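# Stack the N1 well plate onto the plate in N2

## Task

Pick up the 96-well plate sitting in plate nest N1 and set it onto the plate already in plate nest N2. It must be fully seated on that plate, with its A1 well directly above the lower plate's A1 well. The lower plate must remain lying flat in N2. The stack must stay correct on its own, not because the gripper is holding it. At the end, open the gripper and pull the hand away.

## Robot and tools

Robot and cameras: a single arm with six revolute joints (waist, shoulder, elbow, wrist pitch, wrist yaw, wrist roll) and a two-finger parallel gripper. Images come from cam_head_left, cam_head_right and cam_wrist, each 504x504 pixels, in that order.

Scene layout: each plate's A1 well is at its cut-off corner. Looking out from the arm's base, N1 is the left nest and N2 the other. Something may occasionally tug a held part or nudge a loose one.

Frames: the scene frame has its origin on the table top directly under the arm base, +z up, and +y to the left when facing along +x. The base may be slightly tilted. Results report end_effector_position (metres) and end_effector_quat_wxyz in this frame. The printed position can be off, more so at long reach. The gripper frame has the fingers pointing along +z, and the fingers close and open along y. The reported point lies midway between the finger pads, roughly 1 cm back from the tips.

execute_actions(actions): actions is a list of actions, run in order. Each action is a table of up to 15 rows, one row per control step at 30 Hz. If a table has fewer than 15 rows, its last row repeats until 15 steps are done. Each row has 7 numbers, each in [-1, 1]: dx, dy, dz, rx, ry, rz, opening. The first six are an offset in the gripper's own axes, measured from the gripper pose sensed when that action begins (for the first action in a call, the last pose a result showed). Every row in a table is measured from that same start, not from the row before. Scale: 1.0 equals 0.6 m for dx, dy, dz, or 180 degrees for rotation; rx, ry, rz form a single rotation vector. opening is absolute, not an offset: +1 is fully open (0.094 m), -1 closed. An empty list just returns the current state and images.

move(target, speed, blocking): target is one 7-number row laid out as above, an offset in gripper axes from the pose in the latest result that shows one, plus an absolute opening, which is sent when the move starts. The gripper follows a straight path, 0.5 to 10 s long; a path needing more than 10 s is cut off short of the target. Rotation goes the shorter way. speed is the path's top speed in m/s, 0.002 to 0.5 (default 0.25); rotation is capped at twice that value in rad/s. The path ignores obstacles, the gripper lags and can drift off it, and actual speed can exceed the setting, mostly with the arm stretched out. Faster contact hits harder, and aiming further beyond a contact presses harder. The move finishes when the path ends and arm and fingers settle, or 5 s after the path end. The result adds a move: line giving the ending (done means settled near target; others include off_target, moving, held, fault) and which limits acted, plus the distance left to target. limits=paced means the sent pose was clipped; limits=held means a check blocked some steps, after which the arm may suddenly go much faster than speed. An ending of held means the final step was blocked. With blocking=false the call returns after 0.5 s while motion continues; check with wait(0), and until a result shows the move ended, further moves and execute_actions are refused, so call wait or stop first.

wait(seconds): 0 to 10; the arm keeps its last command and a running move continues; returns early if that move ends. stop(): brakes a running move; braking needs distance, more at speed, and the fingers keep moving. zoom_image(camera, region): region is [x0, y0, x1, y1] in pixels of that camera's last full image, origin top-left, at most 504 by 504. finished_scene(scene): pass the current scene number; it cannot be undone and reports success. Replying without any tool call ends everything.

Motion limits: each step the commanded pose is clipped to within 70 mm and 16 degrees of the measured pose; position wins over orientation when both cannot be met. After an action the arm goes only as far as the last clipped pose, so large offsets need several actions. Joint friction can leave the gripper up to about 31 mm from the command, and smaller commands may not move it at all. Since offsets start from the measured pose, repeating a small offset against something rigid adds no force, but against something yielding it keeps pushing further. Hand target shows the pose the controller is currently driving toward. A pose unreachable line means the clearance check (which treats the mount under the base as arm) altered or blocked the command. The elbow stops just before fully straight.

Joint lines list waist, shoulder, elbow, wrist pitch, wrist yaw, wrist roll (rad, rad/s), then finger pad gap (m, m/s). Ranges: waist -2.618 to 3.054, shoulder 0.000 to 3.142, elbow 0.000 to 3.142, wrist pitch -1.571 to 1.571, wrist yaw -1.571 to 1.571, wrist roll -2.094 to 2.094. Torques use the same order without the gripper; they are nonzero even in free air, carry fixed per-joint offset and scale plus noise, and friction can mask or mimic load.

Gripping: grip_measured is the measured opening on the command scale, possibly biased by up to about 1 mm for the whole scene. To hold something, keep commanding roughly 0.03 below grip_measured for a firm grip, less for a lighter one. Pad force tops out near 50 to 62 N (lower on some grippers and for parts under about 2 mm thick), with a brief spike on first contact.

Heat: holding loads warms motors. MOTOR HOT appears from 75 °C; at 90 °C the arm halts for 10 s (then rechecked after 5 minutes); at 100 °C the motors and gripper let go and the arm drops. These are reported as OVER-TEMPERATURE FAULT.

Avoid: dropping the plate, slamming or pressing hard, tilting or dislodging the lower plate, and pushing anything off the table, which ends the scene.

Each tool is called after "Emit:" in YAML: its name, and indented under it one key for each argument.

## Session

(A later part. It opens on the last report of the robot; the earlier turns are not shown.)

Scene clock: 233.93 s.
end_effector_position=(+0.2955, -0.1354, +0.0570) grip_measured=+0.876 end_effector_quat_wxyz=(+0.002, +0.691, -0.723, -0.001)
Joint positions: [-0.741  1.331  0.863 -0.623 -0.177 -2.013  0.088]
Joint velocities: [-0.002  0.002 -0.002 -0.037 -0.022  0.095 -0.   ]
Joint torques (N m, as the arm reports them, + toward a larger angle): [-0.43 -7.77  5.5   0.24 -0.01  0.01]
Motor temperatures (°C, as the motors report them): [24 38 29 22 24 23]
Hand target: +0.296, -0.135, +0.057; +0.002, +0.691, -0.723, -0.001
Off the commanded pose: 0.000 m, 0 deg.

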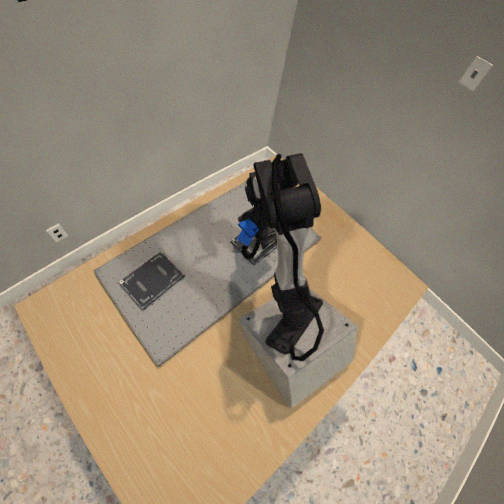

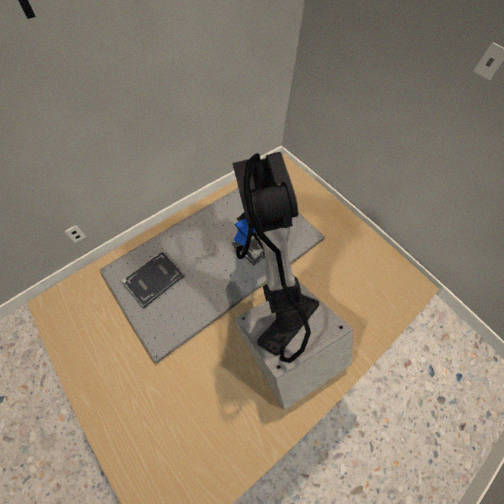

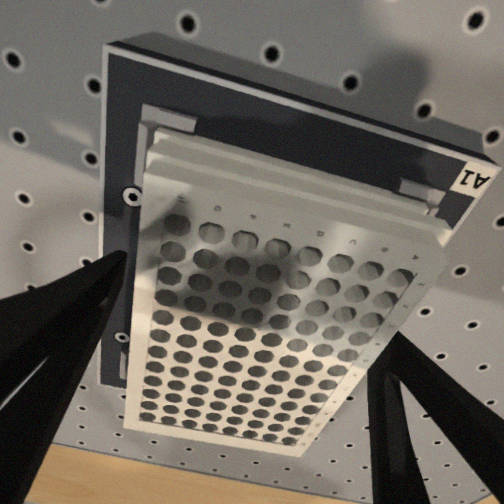

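Emit:
execute_actions:
  actions:
    - [[0,0,0,0,0,0,0.865]]
    - [[0,0,0,0,0,0,0.855]]
    - [[0,0,0,0,0,0,0.9]]

Emit:
zoom_image:
  camera: "cam_wrist"
  region: [100, 80, 300, 240]

Emit:
zoom_image:
  camera: "cam_wrist"
  region: [304, 146, 504, 306]

Scene clock: 239.53 s.
end_effector_position=(+0.2955, -0.1354, +0.0570) grip_measured=+0.899 end_effector_quat_wxyz=(+0.002, +0.691, -0.723, -0.001)
Joint positions: [-0.741  1.331  0.863 -0.623 -0.177 -2.013  0.089]
Joint velocities: [-0.002 -0.002  0.007  0.007  0.051 -0.037 -0.   ]
Joint torques (N m, as the arm reports them, + toward a larger angle): [-0.43 -7.75  5.51  0.24 -0.01  0.01]
Motor temperatures (°C, as the motors report them): [24 38 29 22 24 23]
Hand target: +0.296, -0.135, +0.057; +0.002, +0.691, -0.723, -0.001
Off the commanded pose: 0.000 m, 0 deg.

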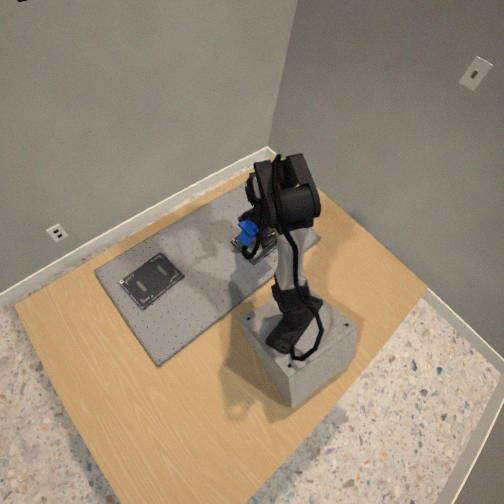

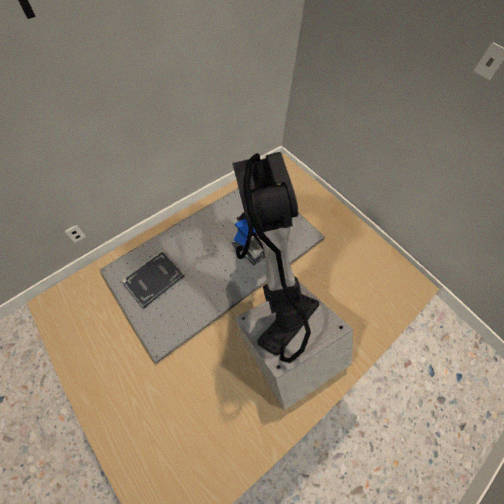

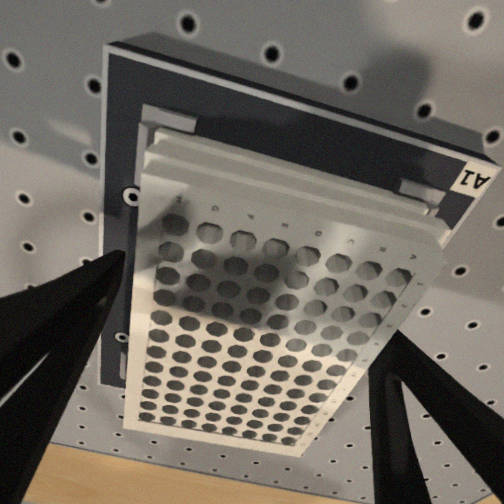

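Region (100, 80, 300, 240) of cam_wrist's 504x504 image, scaled by 2.520, with more detail than that image has; it fills the top 403 rows of this view, and the rest is white.

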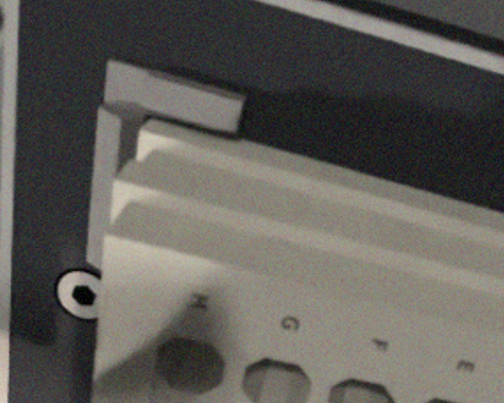

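Region (304, 146, 504, 306) of cam_wrist's 504x504 image, scaled by 2.520, with more detail than that image has; it fills the top 403 rows of this view, and the rest is white.

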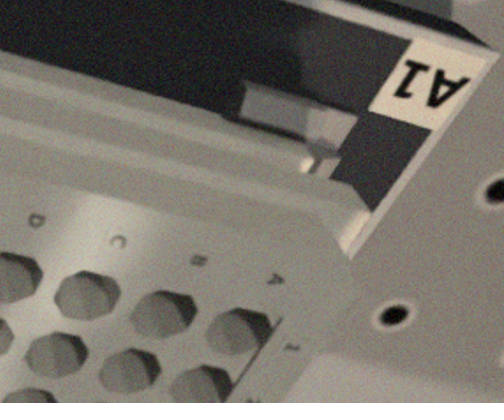

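Emit:
move:
  target: [0.004,-0.012,0,0.012,0.005,0,1]
  speed: 0.03

Emit:
move:
  target: [0,-0.005,-0.1,0,0,0,1]
  speed: 0.1

Emit:
move:
  target: [0.215,0,0,0,0,0.99,-1]
  speed: 0.4

Scene clock: 249.70 s.
end_effector_position=(+0.3011, -0.1383, +0.0570) grip_measured=+1.000 end_effector_quat_wxyz=(-0.002, +0.692, -0.722, +0.011)
Joint positions: [-0.741  1.331  0.863 -0.597 -0.177 -2.013  0.094]
Joint velocities: [ 0.017 -0.012 -0.002  0.066 -0.037 -0.007  0.   ]
Joint torques (N m, as the arm reports them, + toward a larger angle): [-0.24 -8.43  4.64  0.4  -0.02  0.1 ]
Motor temperatures (°C, as the motors report them): [24 38 29 22 24 23]
Hand target: +0.303, -0.138, +0.057; -0.006, +0.690, -0.723, +0.018
Off the commanded pose: 0.002 m, 1 deg.
move: done

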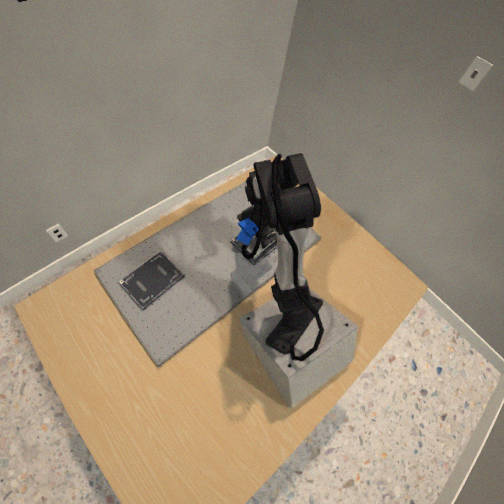

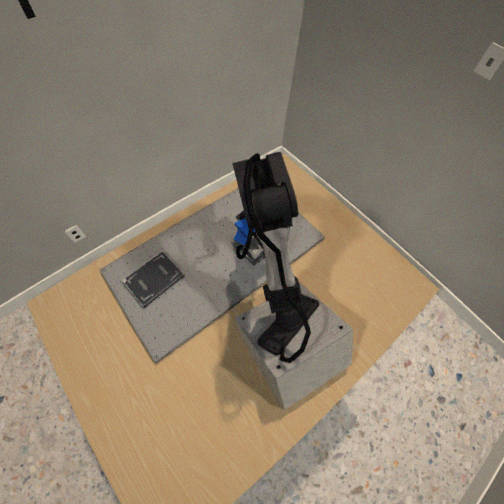

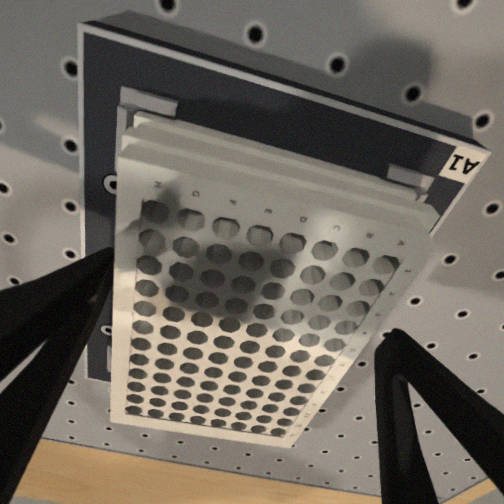

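Scene clock: 250.90 s.
end_effector_position=(+0.2985, -0.1368, +0.1089) grip_measured=+1.000 end_effector_quat_wxyz=(+0.005, +0.690, -0.724, +0.006)
Joint positions: [-0.776  1.215  0.968 -0.838 -0.182 -2.041  0.094]
Joint velocities: [ 0.002 -0.002 -0.002 -0.066 -0.037 -0.066  0.   ]
Joint torques (N m, as the arm reports them, + toward a larger angle): [-1.06 -8.48  8.    0.02 -0.13 -0.12]
Motor temperatures (°C, as the motors report them): [24 38 29 22 24 23]
Hand target: +0.303, -0.137, +0.117; -0.002, +0.692, -0.722, +0.012
Off the commanded pose: 0.009 m, 1 deg.
move: done

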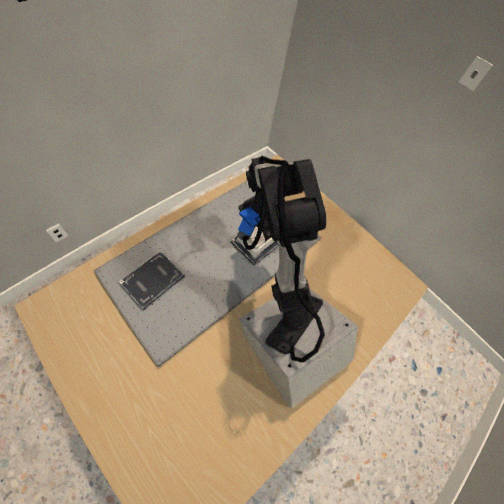

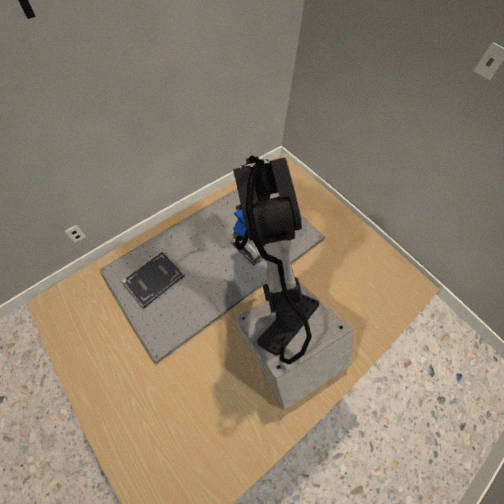

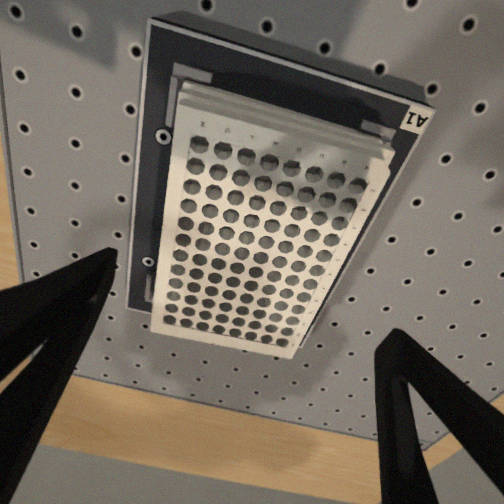

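Scene clock: 255.47 s.
end_effector_position=(+0.2916, -0.2628, +0.1076) grip_measured=-0.996 end_effector_quat_wxyz=(+0.004, +0.705, +0.709, -0.010)
Joint positions: [-1.152  1.559  1.281 -0.903 -0.335  0.695  0.   ]
Joint velocities: [-0.002  0.002  0.002 -0.066  0.037  0.066  0.   ]
Joint torques (N m, as the arm reports them, + toward a larger angle): [-2.5  -8.97  8.27  0.19 -0.02  0.1 ]
Motor temperatures (°C, as the motors report them): [24 38 30 22 24 23]
Hand target: +0.294, -0.266, +0.111; +0.006, +0.713, +0.701, -0.005
Off the commanded pose: 0.005 m, 1 deg.
move: done

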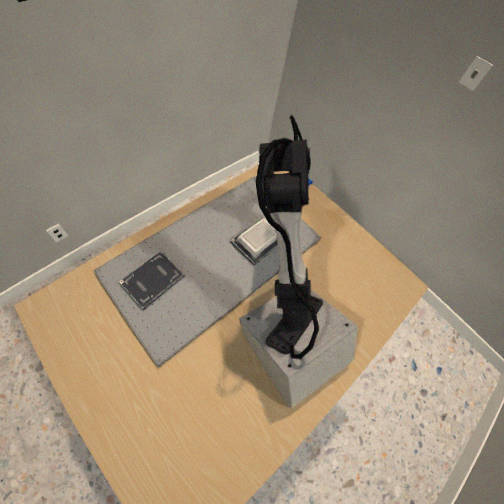

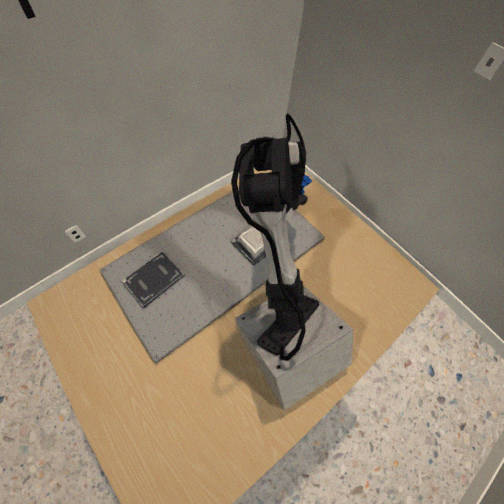

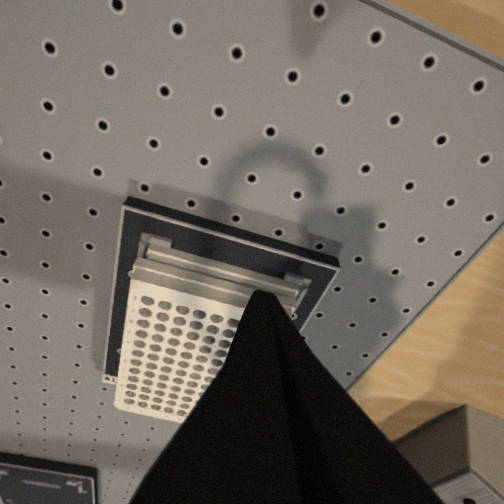

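Emit:
move:
  target: [0,0.012,0.09,0,0,0.012,-1]
  speed: 0.06

Emit:
zoom_image:
  camera: "cam_head_left"
  region: [225, 205, 295, 270]

Scene clock: 259.87 s.
end_effector_position=(+0.3005, -0.2632, +0.0582) grip_measured=-0.996 end_effector_quat_wxyz=(+0.003, +0.717, +0.697, -0.003)
Joint positions: [-1.086  1.66   1.228 -0.73  -0.322  0.791  0.   ]
Joint velocities: [-0.017  0.007 -0.017 -0.007  0.007  0.022  0.   ]
Joint torques (N m, as the arm reports them, + toward a larger angle): [-1.43 -9.78  4.76  0.59  0.17  0.12]
Motor temperatures (°C, as the motors report them): [24 39 30 22 24 23]
Hand target: +0.299, -0.264, +0.053; +0.004, +0.718, +0.696, -0.009
Off the commanded pose: 0.005 m, 1 deg.
move: done

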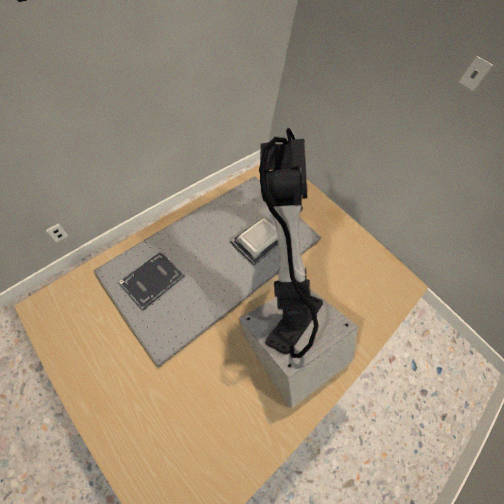

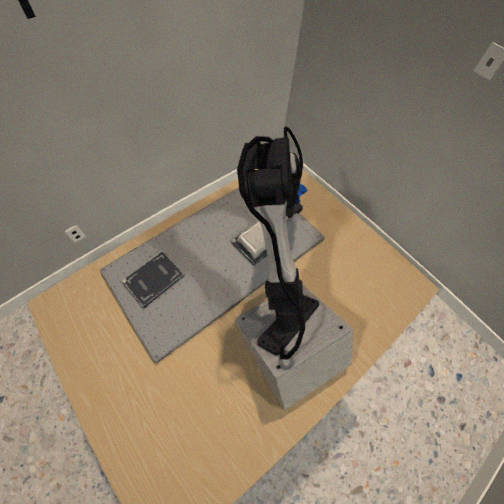

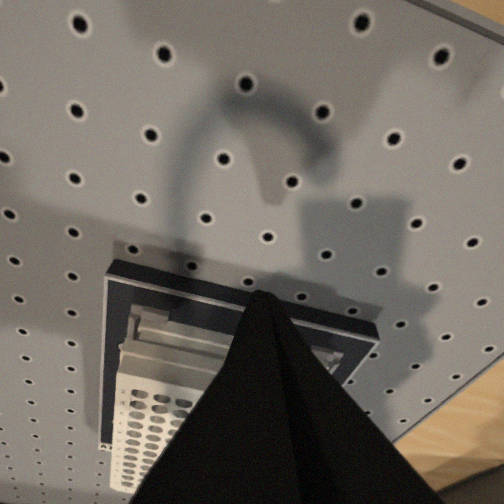

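Region (225, 205, 295, 270) of cam_head_left's 504x504 image, scaled by 7.200, with more detail than that image has; it fills the top 468 rows of this view, and the rest is white.

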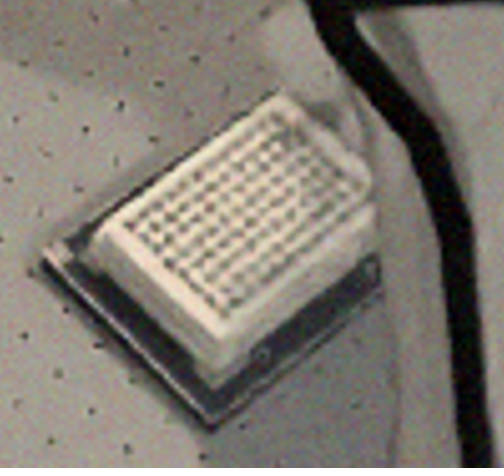

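Emit:
move:
  target: [0.04,0,0,0,0,0,-1]
  speed: 0.012

Scene clock: 265.73 s.
end_effector_position=(+0.2988, -0.2386, +0.0552) grip_measured=-0.996 end_effector_quat_wxyz=(-0.009, +0.718, +0.696, +0.003)
Joint positions: [-1.04   1.614  1.163 -0.723 -0.317  0.831  0.   ]
Joint velocities: [ 0.002 -0.007 -0.002 -0.007 -0.022 -0.066 -0.   ]
Joint torques (N m, as the arm reports them, + toward a larger angle): [ -1.16 -11.56   4.46   0.56   0.19   0.12]
Motor temperatures (°C, as the motors report them): [24 40 30 22 24 23]
Hand target: +0.301, -0.239, +0.058; +0.003, +0.717, +0.697, -0.003
Off the commanded pose: 0.004 m, 2 deg.
move: done

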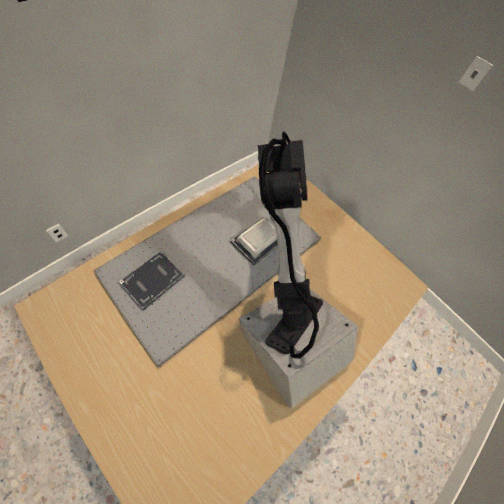

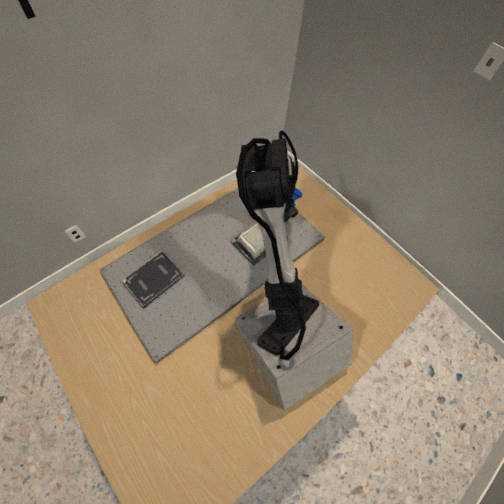

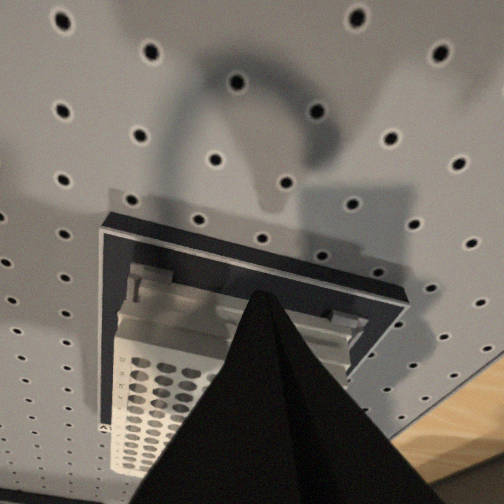

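Final approach by gentle wrist tilt.

Emit:
move:
  target: [0.02,0,0,0,0.022,0,-1]
  speed: 0.01

Emit:
zoom_image:
  camera: "cam_head_left"
  region: [225, 205, 295, 270]

Scene clock: 274.67 s.
end_effector_position=(+0.2974, -0.2297, +0.0556) grip_measured=-0.996 end_effector_quat_wxyz=(-0.024, +0.719, +0.694, +0.018)
Joint positions: [-1.04   1.614  1.163 -0.754 -0.348  0.825  0.   ]
Joint velocities: [ 0.012  0.017  0.002  0.022 -0.081  0.007 -0.001]
Joint torques (N m, as the arm reports them, + toward a larger angle): [-1.57 -8.93  7.06  0.01 -0.11 -0.06]
Motor temperatures (°C, as the motors report them): [24 41 30 22 24 23]
Hand target: +0.299, -0.227, +0.055; -0.033, +0.717, +0.695, +0.027
Off the commanded pose: 0.004 m, 2 deg.
move: done

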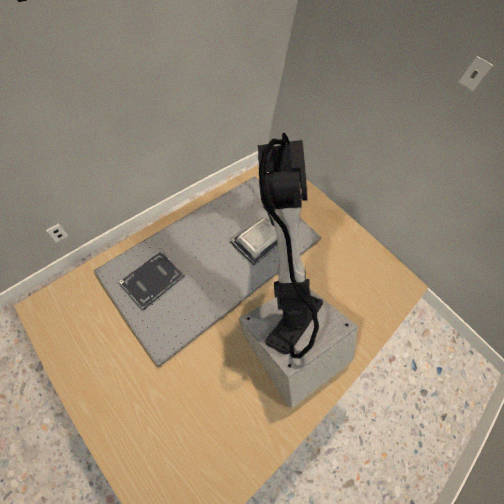

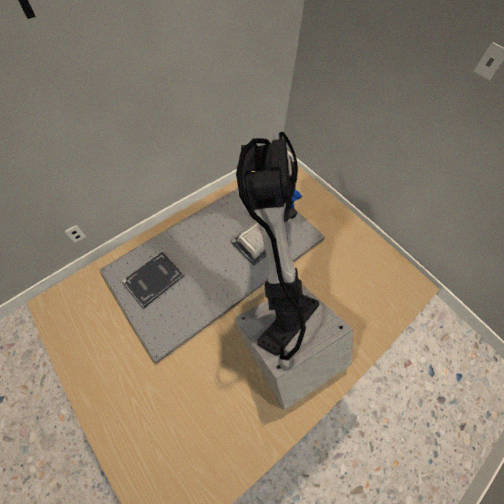

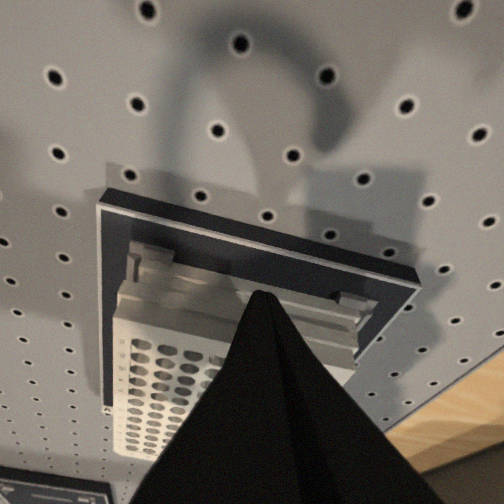

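Region (225, 205, 295, 270) of cam_head_left's 504x504 image, scaled by 7.200, with more detail than that image has; it fills the top 468 rows of this view, and the rest is white.

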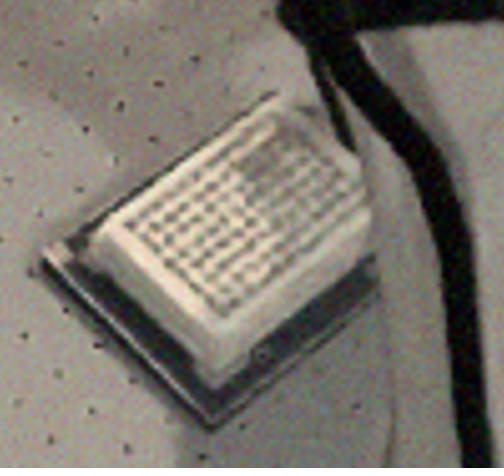

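Emit:
move:
  target: [0.01,0,0,0,0.012,0,-1]
  speed: 0.01

Emit:
move:
  target: [-0.03,0,-0.12,0,-0.03,0,-1]
  speed: 0.05

Scene clock: 294.20 s.
end_effector_position=(+0.2975, -0.2291, +0.0556) grip_measured=-0.996 end_effector_quat_wxyz=(-0.025, +0.719, +0.694, +0.019)
Joint positions: [-1.04   1.614  1.163 -0.755 -0.351  0.825  0.   ]
Joint velocities: [ 0.012  0.007  0.007 -0.022  0.007  0.037 -0.   ]
Joint torques (N m, as the arm reports them, + toward a larger angle): [-1.71 -9.24  6.58 -0.05 -0.17 -0.08]
Motor temperatures (°C, as the motors report them): [24 42 30 22 24 23]
Hand target: +0.298, -0.224, +0.056; -0.037, +0.719, +0.693, +0.031
Off the commanded pose: 0.005 m, 2 deg.
move: done

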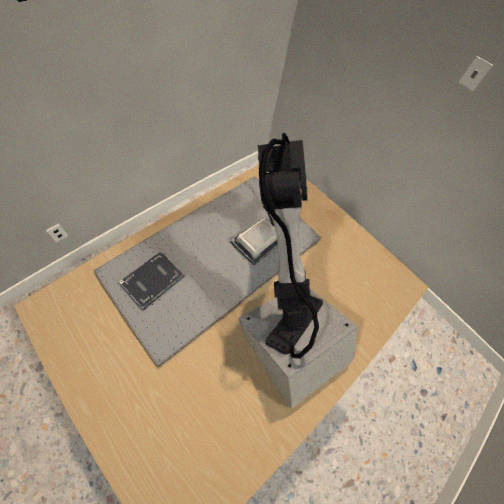

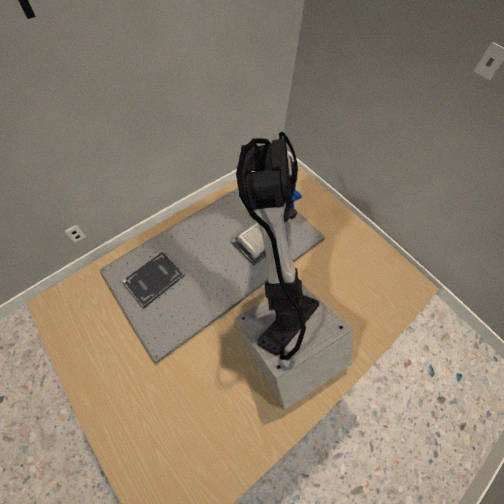

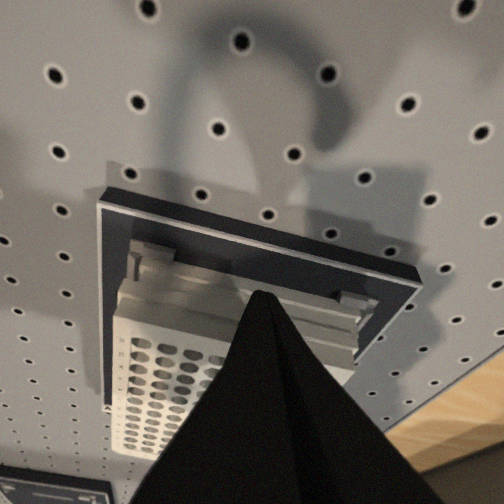

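Scene clock: 296.13 s.
end_effector_position=(+0.2955, -0.2460, +0.1154) grip_measured=-0.996 end_effector_quat_wxyz=(-0.003, +0.723, +0.691, -0.004)
Joint positions: [-1.121  1.518  1.274 -0.944 -0.333  0.77   0.   ]
Joint velocities: [ 0.007 -0.002 -0.007  0.007 -0.037 -0.022  0.   ]
Joint torques (N m, as the arm reports them, + toward a larger angle): [ -2.39 -10.95   8.18   0.17   0.23  -0.05]
Motor temperatures (°C, as the motors report them): [24 42 30 22 24 23]
Hand target: +0.297, -0.251, +0.126; +0.009, +0.720, +0.694, -0.014
Off the commanded pose: 0.012 m, 2 deg.
move: off_target

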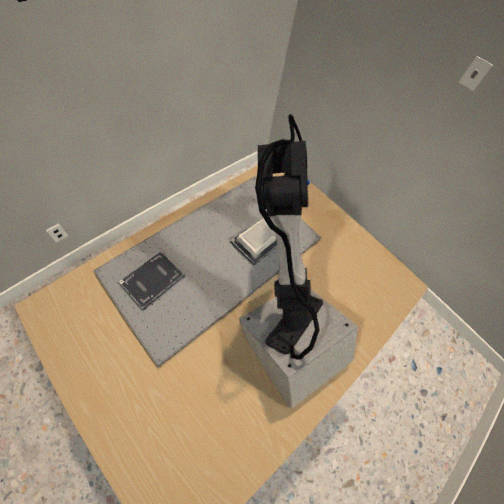

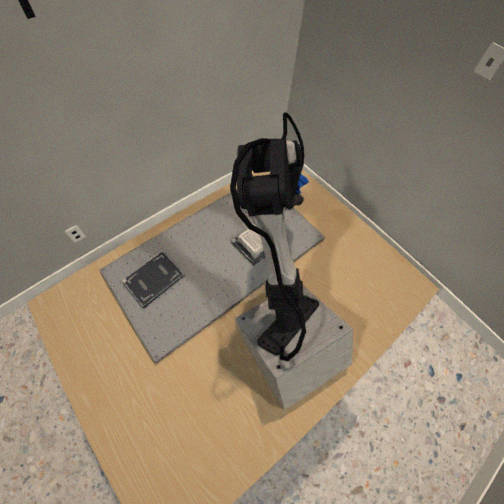

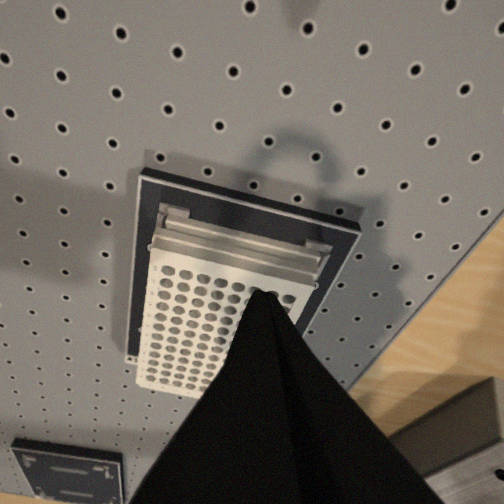

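Emit:
zoom_image:
  camera: "cam_head_left"
  region: [220,210,290,280]

Emit:
zoom_image:
  camera: "cam_wrist"
  region: [110,170,370,410]

Region (220, 210, 290, 280) of cam_head_left's 504x504 image, scaled by 7.200, with more detail than that image has.

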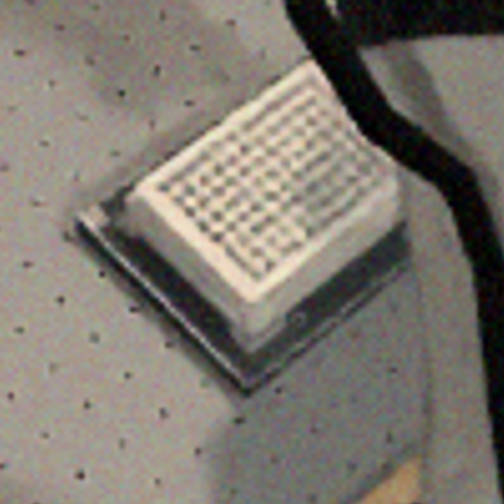

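Region (110, 170, 370, 410) of cam_wrist's 504x504 image, scaled by 1.938, with more detail than that image has; it fills the top 465 rows of this view, and the rest is white.

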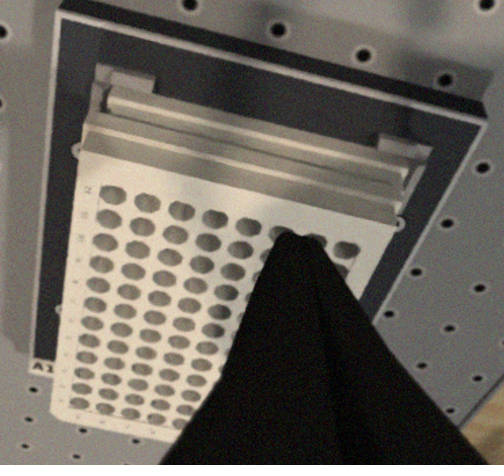

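Emit:
move:
  target: [0.19,0.002,0.06,0,0,0,1]
  speed: 0.08

Emit:
move:
  target: [0,0,0.035,0,0,0,1]
  speed: 0.02

Scene clock: 307.67 s.
end_effector_position=(+0.2987, -0.1310, +0.0773) grip_measured=+1.000 end_effector_quat_wxyz=(-0.018, +0.723, +0.691, -0.002)
Joint positions: [-0.742  1.307  0.935 -0.752 -0.187  1.121  0.094]
Joint velocities: [-0.002 -0.007 -0.002  0.037  0.066 -0.022  0.   ]
Joint torques (N m, as the arm reports them, + toward a larger angle): [ 0.12 -9.51  4.7   0.5   0.23  0.07]
Motor temperatures (°C, as the motors report them): [24 43 31 22 24 23]
Hand target: +0.300, -0.132, +0.079; -0.004, +0.723, +0.691, -0.005
Off the commanded pose: 0.004 m, 2 deg.
move: done

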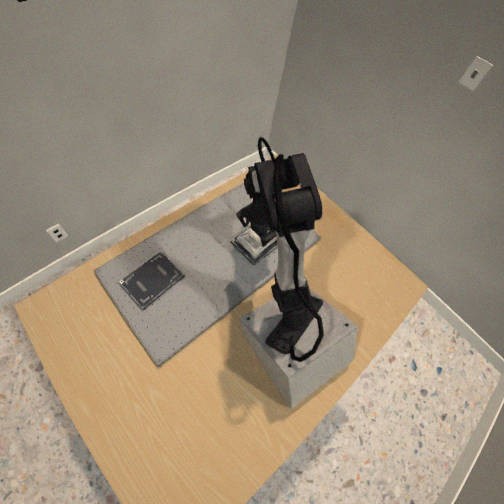

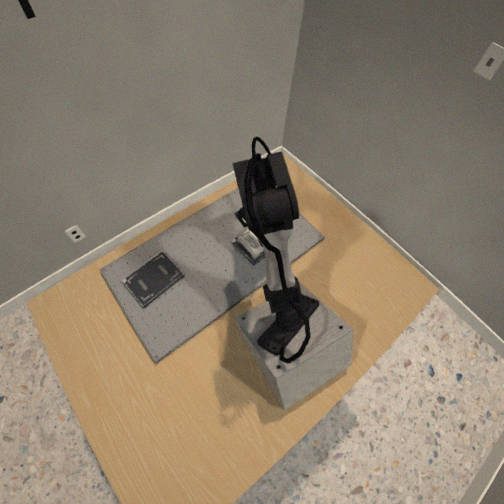

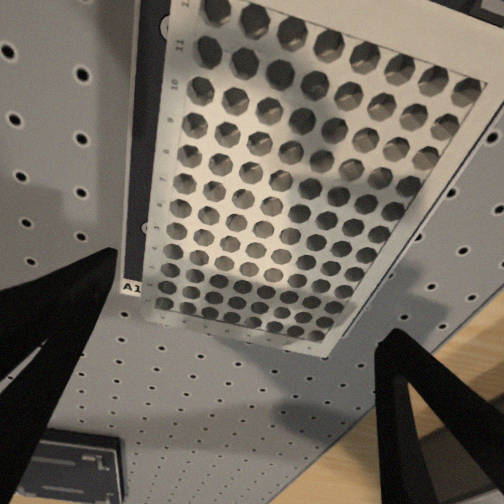

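Scene clock: 308.97 s.
end_effector_position=(+0.2999, -0.1318, +0.0619) grip_measured=+1.000 end_effector_quat_wxyz=(-0.017, +0.721, +0.692, +0.000)
Joint positions: [-0.734  1.347  0.912 -0.684 -0.187  1.125  0.094]
Joint velocities: [-0.007  0.007  0.012  0.066 -0.037 -0.007  0.   ]
Joint torques (N m, as the arm reports them, + toward a larger angle): [ 0.13 -7.29  4.47  0.48  0.15  0.1 ]
Motor temperatures (°C, as the motors report them): [24 43 31 22 24 23]
Hand target: +0.298, -0.131, +0.056; -0.018, +0.723, +0.691, -0.002
Off the commanded pose: 0.006 m, 0 deg.
move: done

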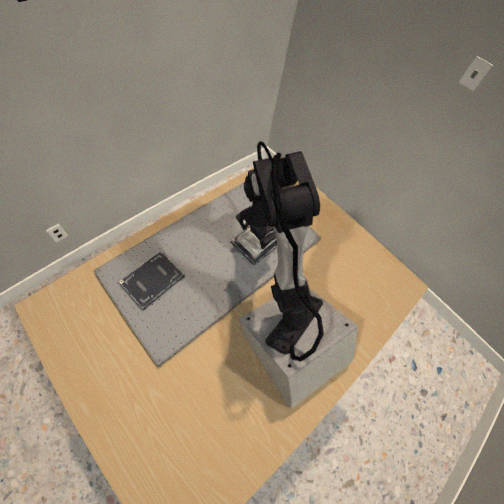

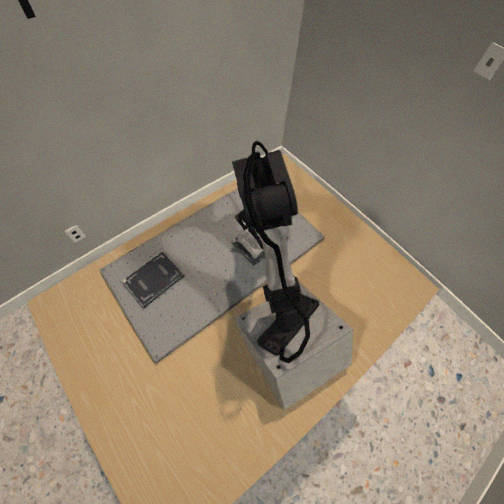

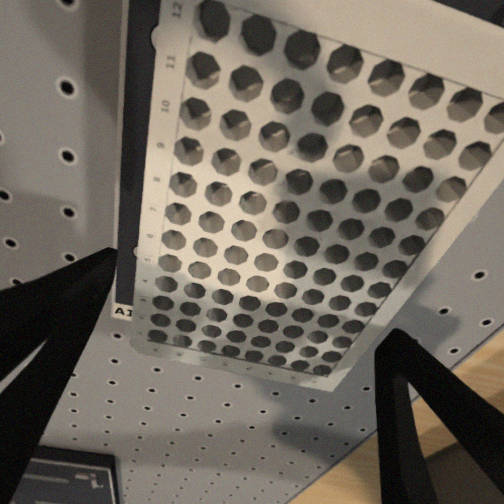

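Emit:
move:
  target: [0,-0.003,0.042,-0.008,-0.008,0,1]
  speed: 0.01

Scene clock: 321.90 s.
end_effector_position=(+0.3000, -0.1313, +0.0425) grip_measured=+1.000 end_effector_quat_wxyz=(-0.001, +0.720, +0.694, +0.006)
Joint positions: [-0.718  1.373  0.847 -0.556 -0.181  1.142  0.094]
Joint velocities: [-0.012 -0.007  0.002  0.11   0.007 -0.007  0.   ]
Joint torques (N m, as the arm reports them, + toward a larger angle): [ 0.14 -7.27  4.05  0.65  0.25  0.08]
Motor temperatures (°C, as the motors report them): [24 42 30 22 24 23]
Hand target: +0.298, -0.131, +0.037; +0.001, +0.721, +0.692, -0.000
Off the commanded pose: 0.006 m, 1 deg.
move: done

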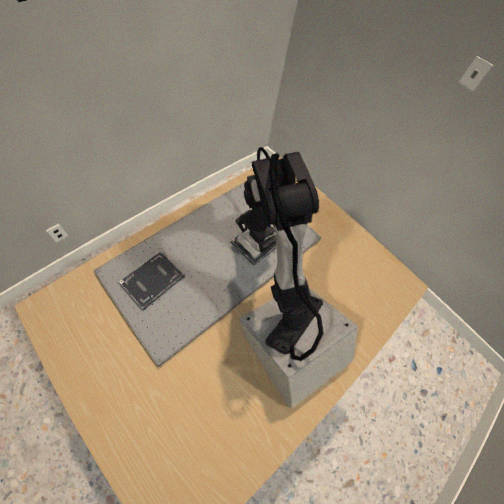

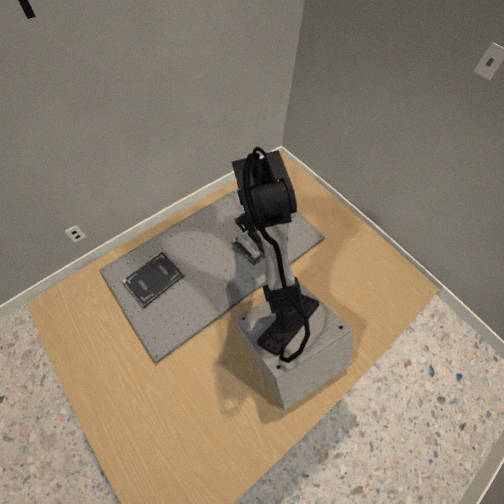

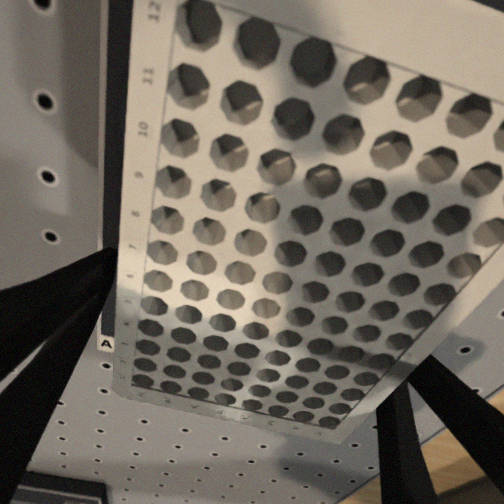

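Go lower to the nest floor.

Emit:
move:
  target: [0,-0.003,0.022,0,0,0,1]
  speed: 0.005

Emit:
execute_actions:
  actions:
    - [[0,0,0,0,0,0,0.9]]
    - [[0,0,0,0,0,0,0.85]]
    - [[0,0,0,0,0,0,0.82]]
    - [[0,0,0,0,0,0,0.8]]

Emit:
move:
  target: [0,0,0,0,0,0,1]

Scene clock: 335.73 s.
end_effector_position=(+0.2995, -0.1321, +0.0366) grip_measured=+1.000 end_effector_quat_wxyz=(-0.002, +0.721, +0.693, +0.005)
Joint positions: [-0.718  1.392  0.841 -0.533 -0.18   1.143  0.094]
Joint velocities: [ 0.002 -0.007 -0.007  0.051 -0.066 -0.037  0.   ]
Joint torques (N m, as the arm reports them, + toward a larger angle): [-0.04 -6.95  3.79  0.74  0.12  0.05]
Motor temperatures (°C, as the motors report them): [24 41 29 22 24 23]
Hand target: +0.298, -0.131, +0.030; -0.001, +0.720, +0.694, +0.006
Off the commanded pose: 0.007 m, 0 deg.
move: done

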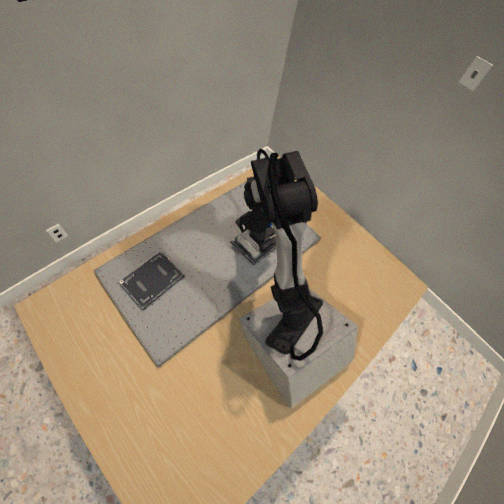

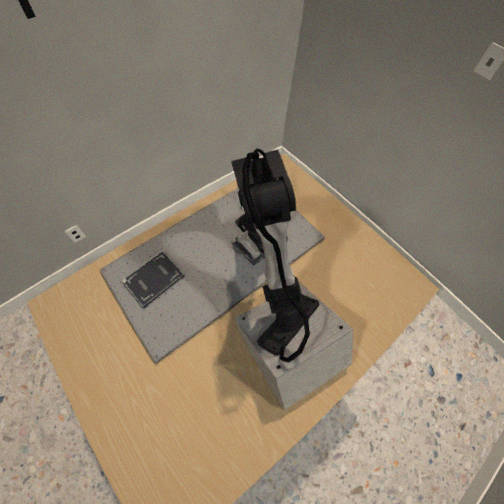

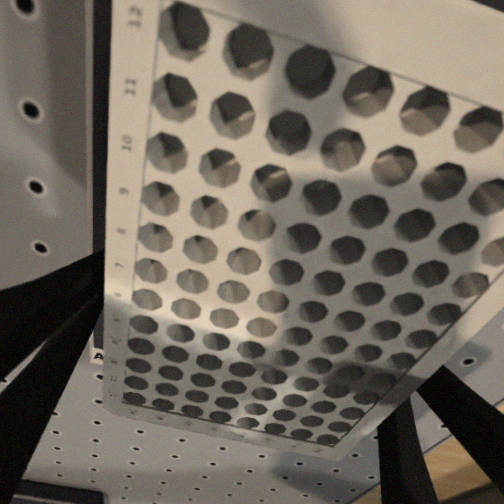

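Scene clock: 337.73 s.
end_effector_position=(+0.2957, -0.1317, +0.0369) grip_measured=+0.811 end_effector_quat_wxyz=(-0.007, +0.721, +0.693, -0.001)
Joint positions: [-0.718  1.391  0.841 -0.549 -0.173  1.142  0.085]
Joint velocities: [-0.012  0.012  0.002 -0.037 -0.007  0.007 -0.   ]
Joint torques (N m, as the arm reports them, + toward a larger angle): [-0.49 -8.11  5.23  0.33  0.09  0.02]
Motor temperatures (°C, as the motors report them): [24 41 29 22 24 23]
Hand target: +0.296, -0.132, +0.037; -0.007, +0.722, +0.692, -0.000
Off the commanded pose: 0.000 m, 0 deg.

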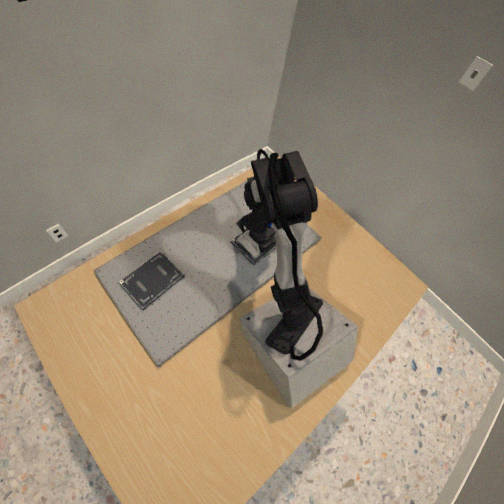

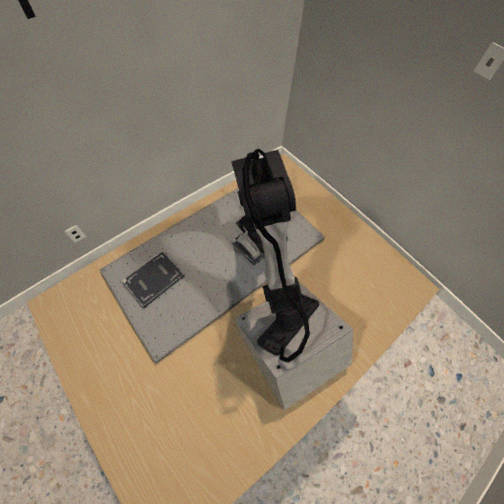

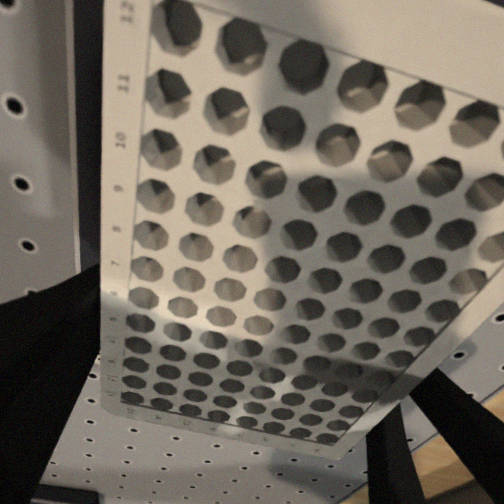

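Scene clock: 338.23 s.
end_effector_position=(+0.2956, -0.1316, +0.0370) grip_measured=+1.000 end_effector_quat_wxyz=(-0.008, +0.721, +0.693, -0.001)
Joint positions: [-0.718  1.391  0.841 -0.55  -0.173  1.142  0.094]
Joint velocities: [-0.017  0.012  0.007  0.007  0.007 -0.022  0.   ]
Joint torques (N m, as the arm reports them, + toward a larger angle): [-0.49 -8.06  5.23  0.34  0.1   0.01]
Motor temperatures (°C, as the motors report them): [24 41 29 22 24 23]
Hand target: +0.296, -0.132, +0.037; -0.007, +0.721, +0.693, -0.000
Off the commanded pose: 0.000 m, 0 deg.
move: done

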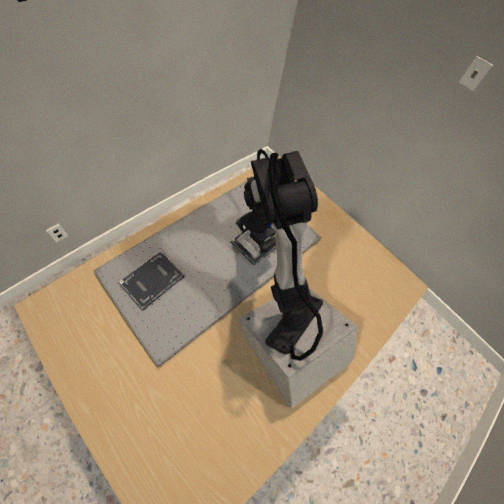

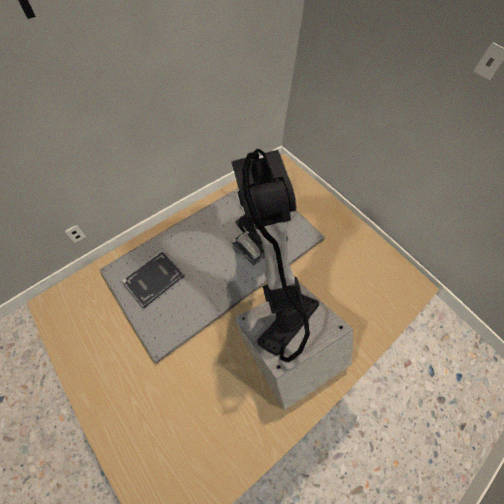

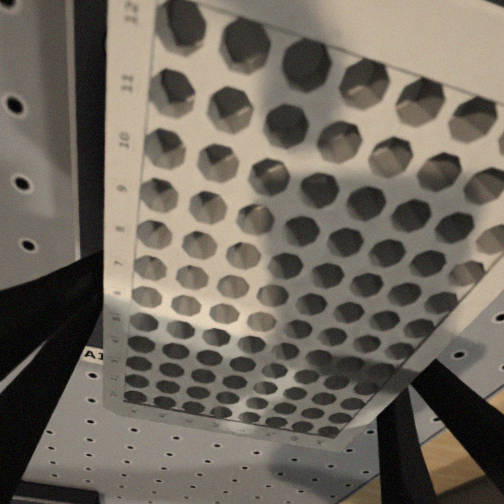

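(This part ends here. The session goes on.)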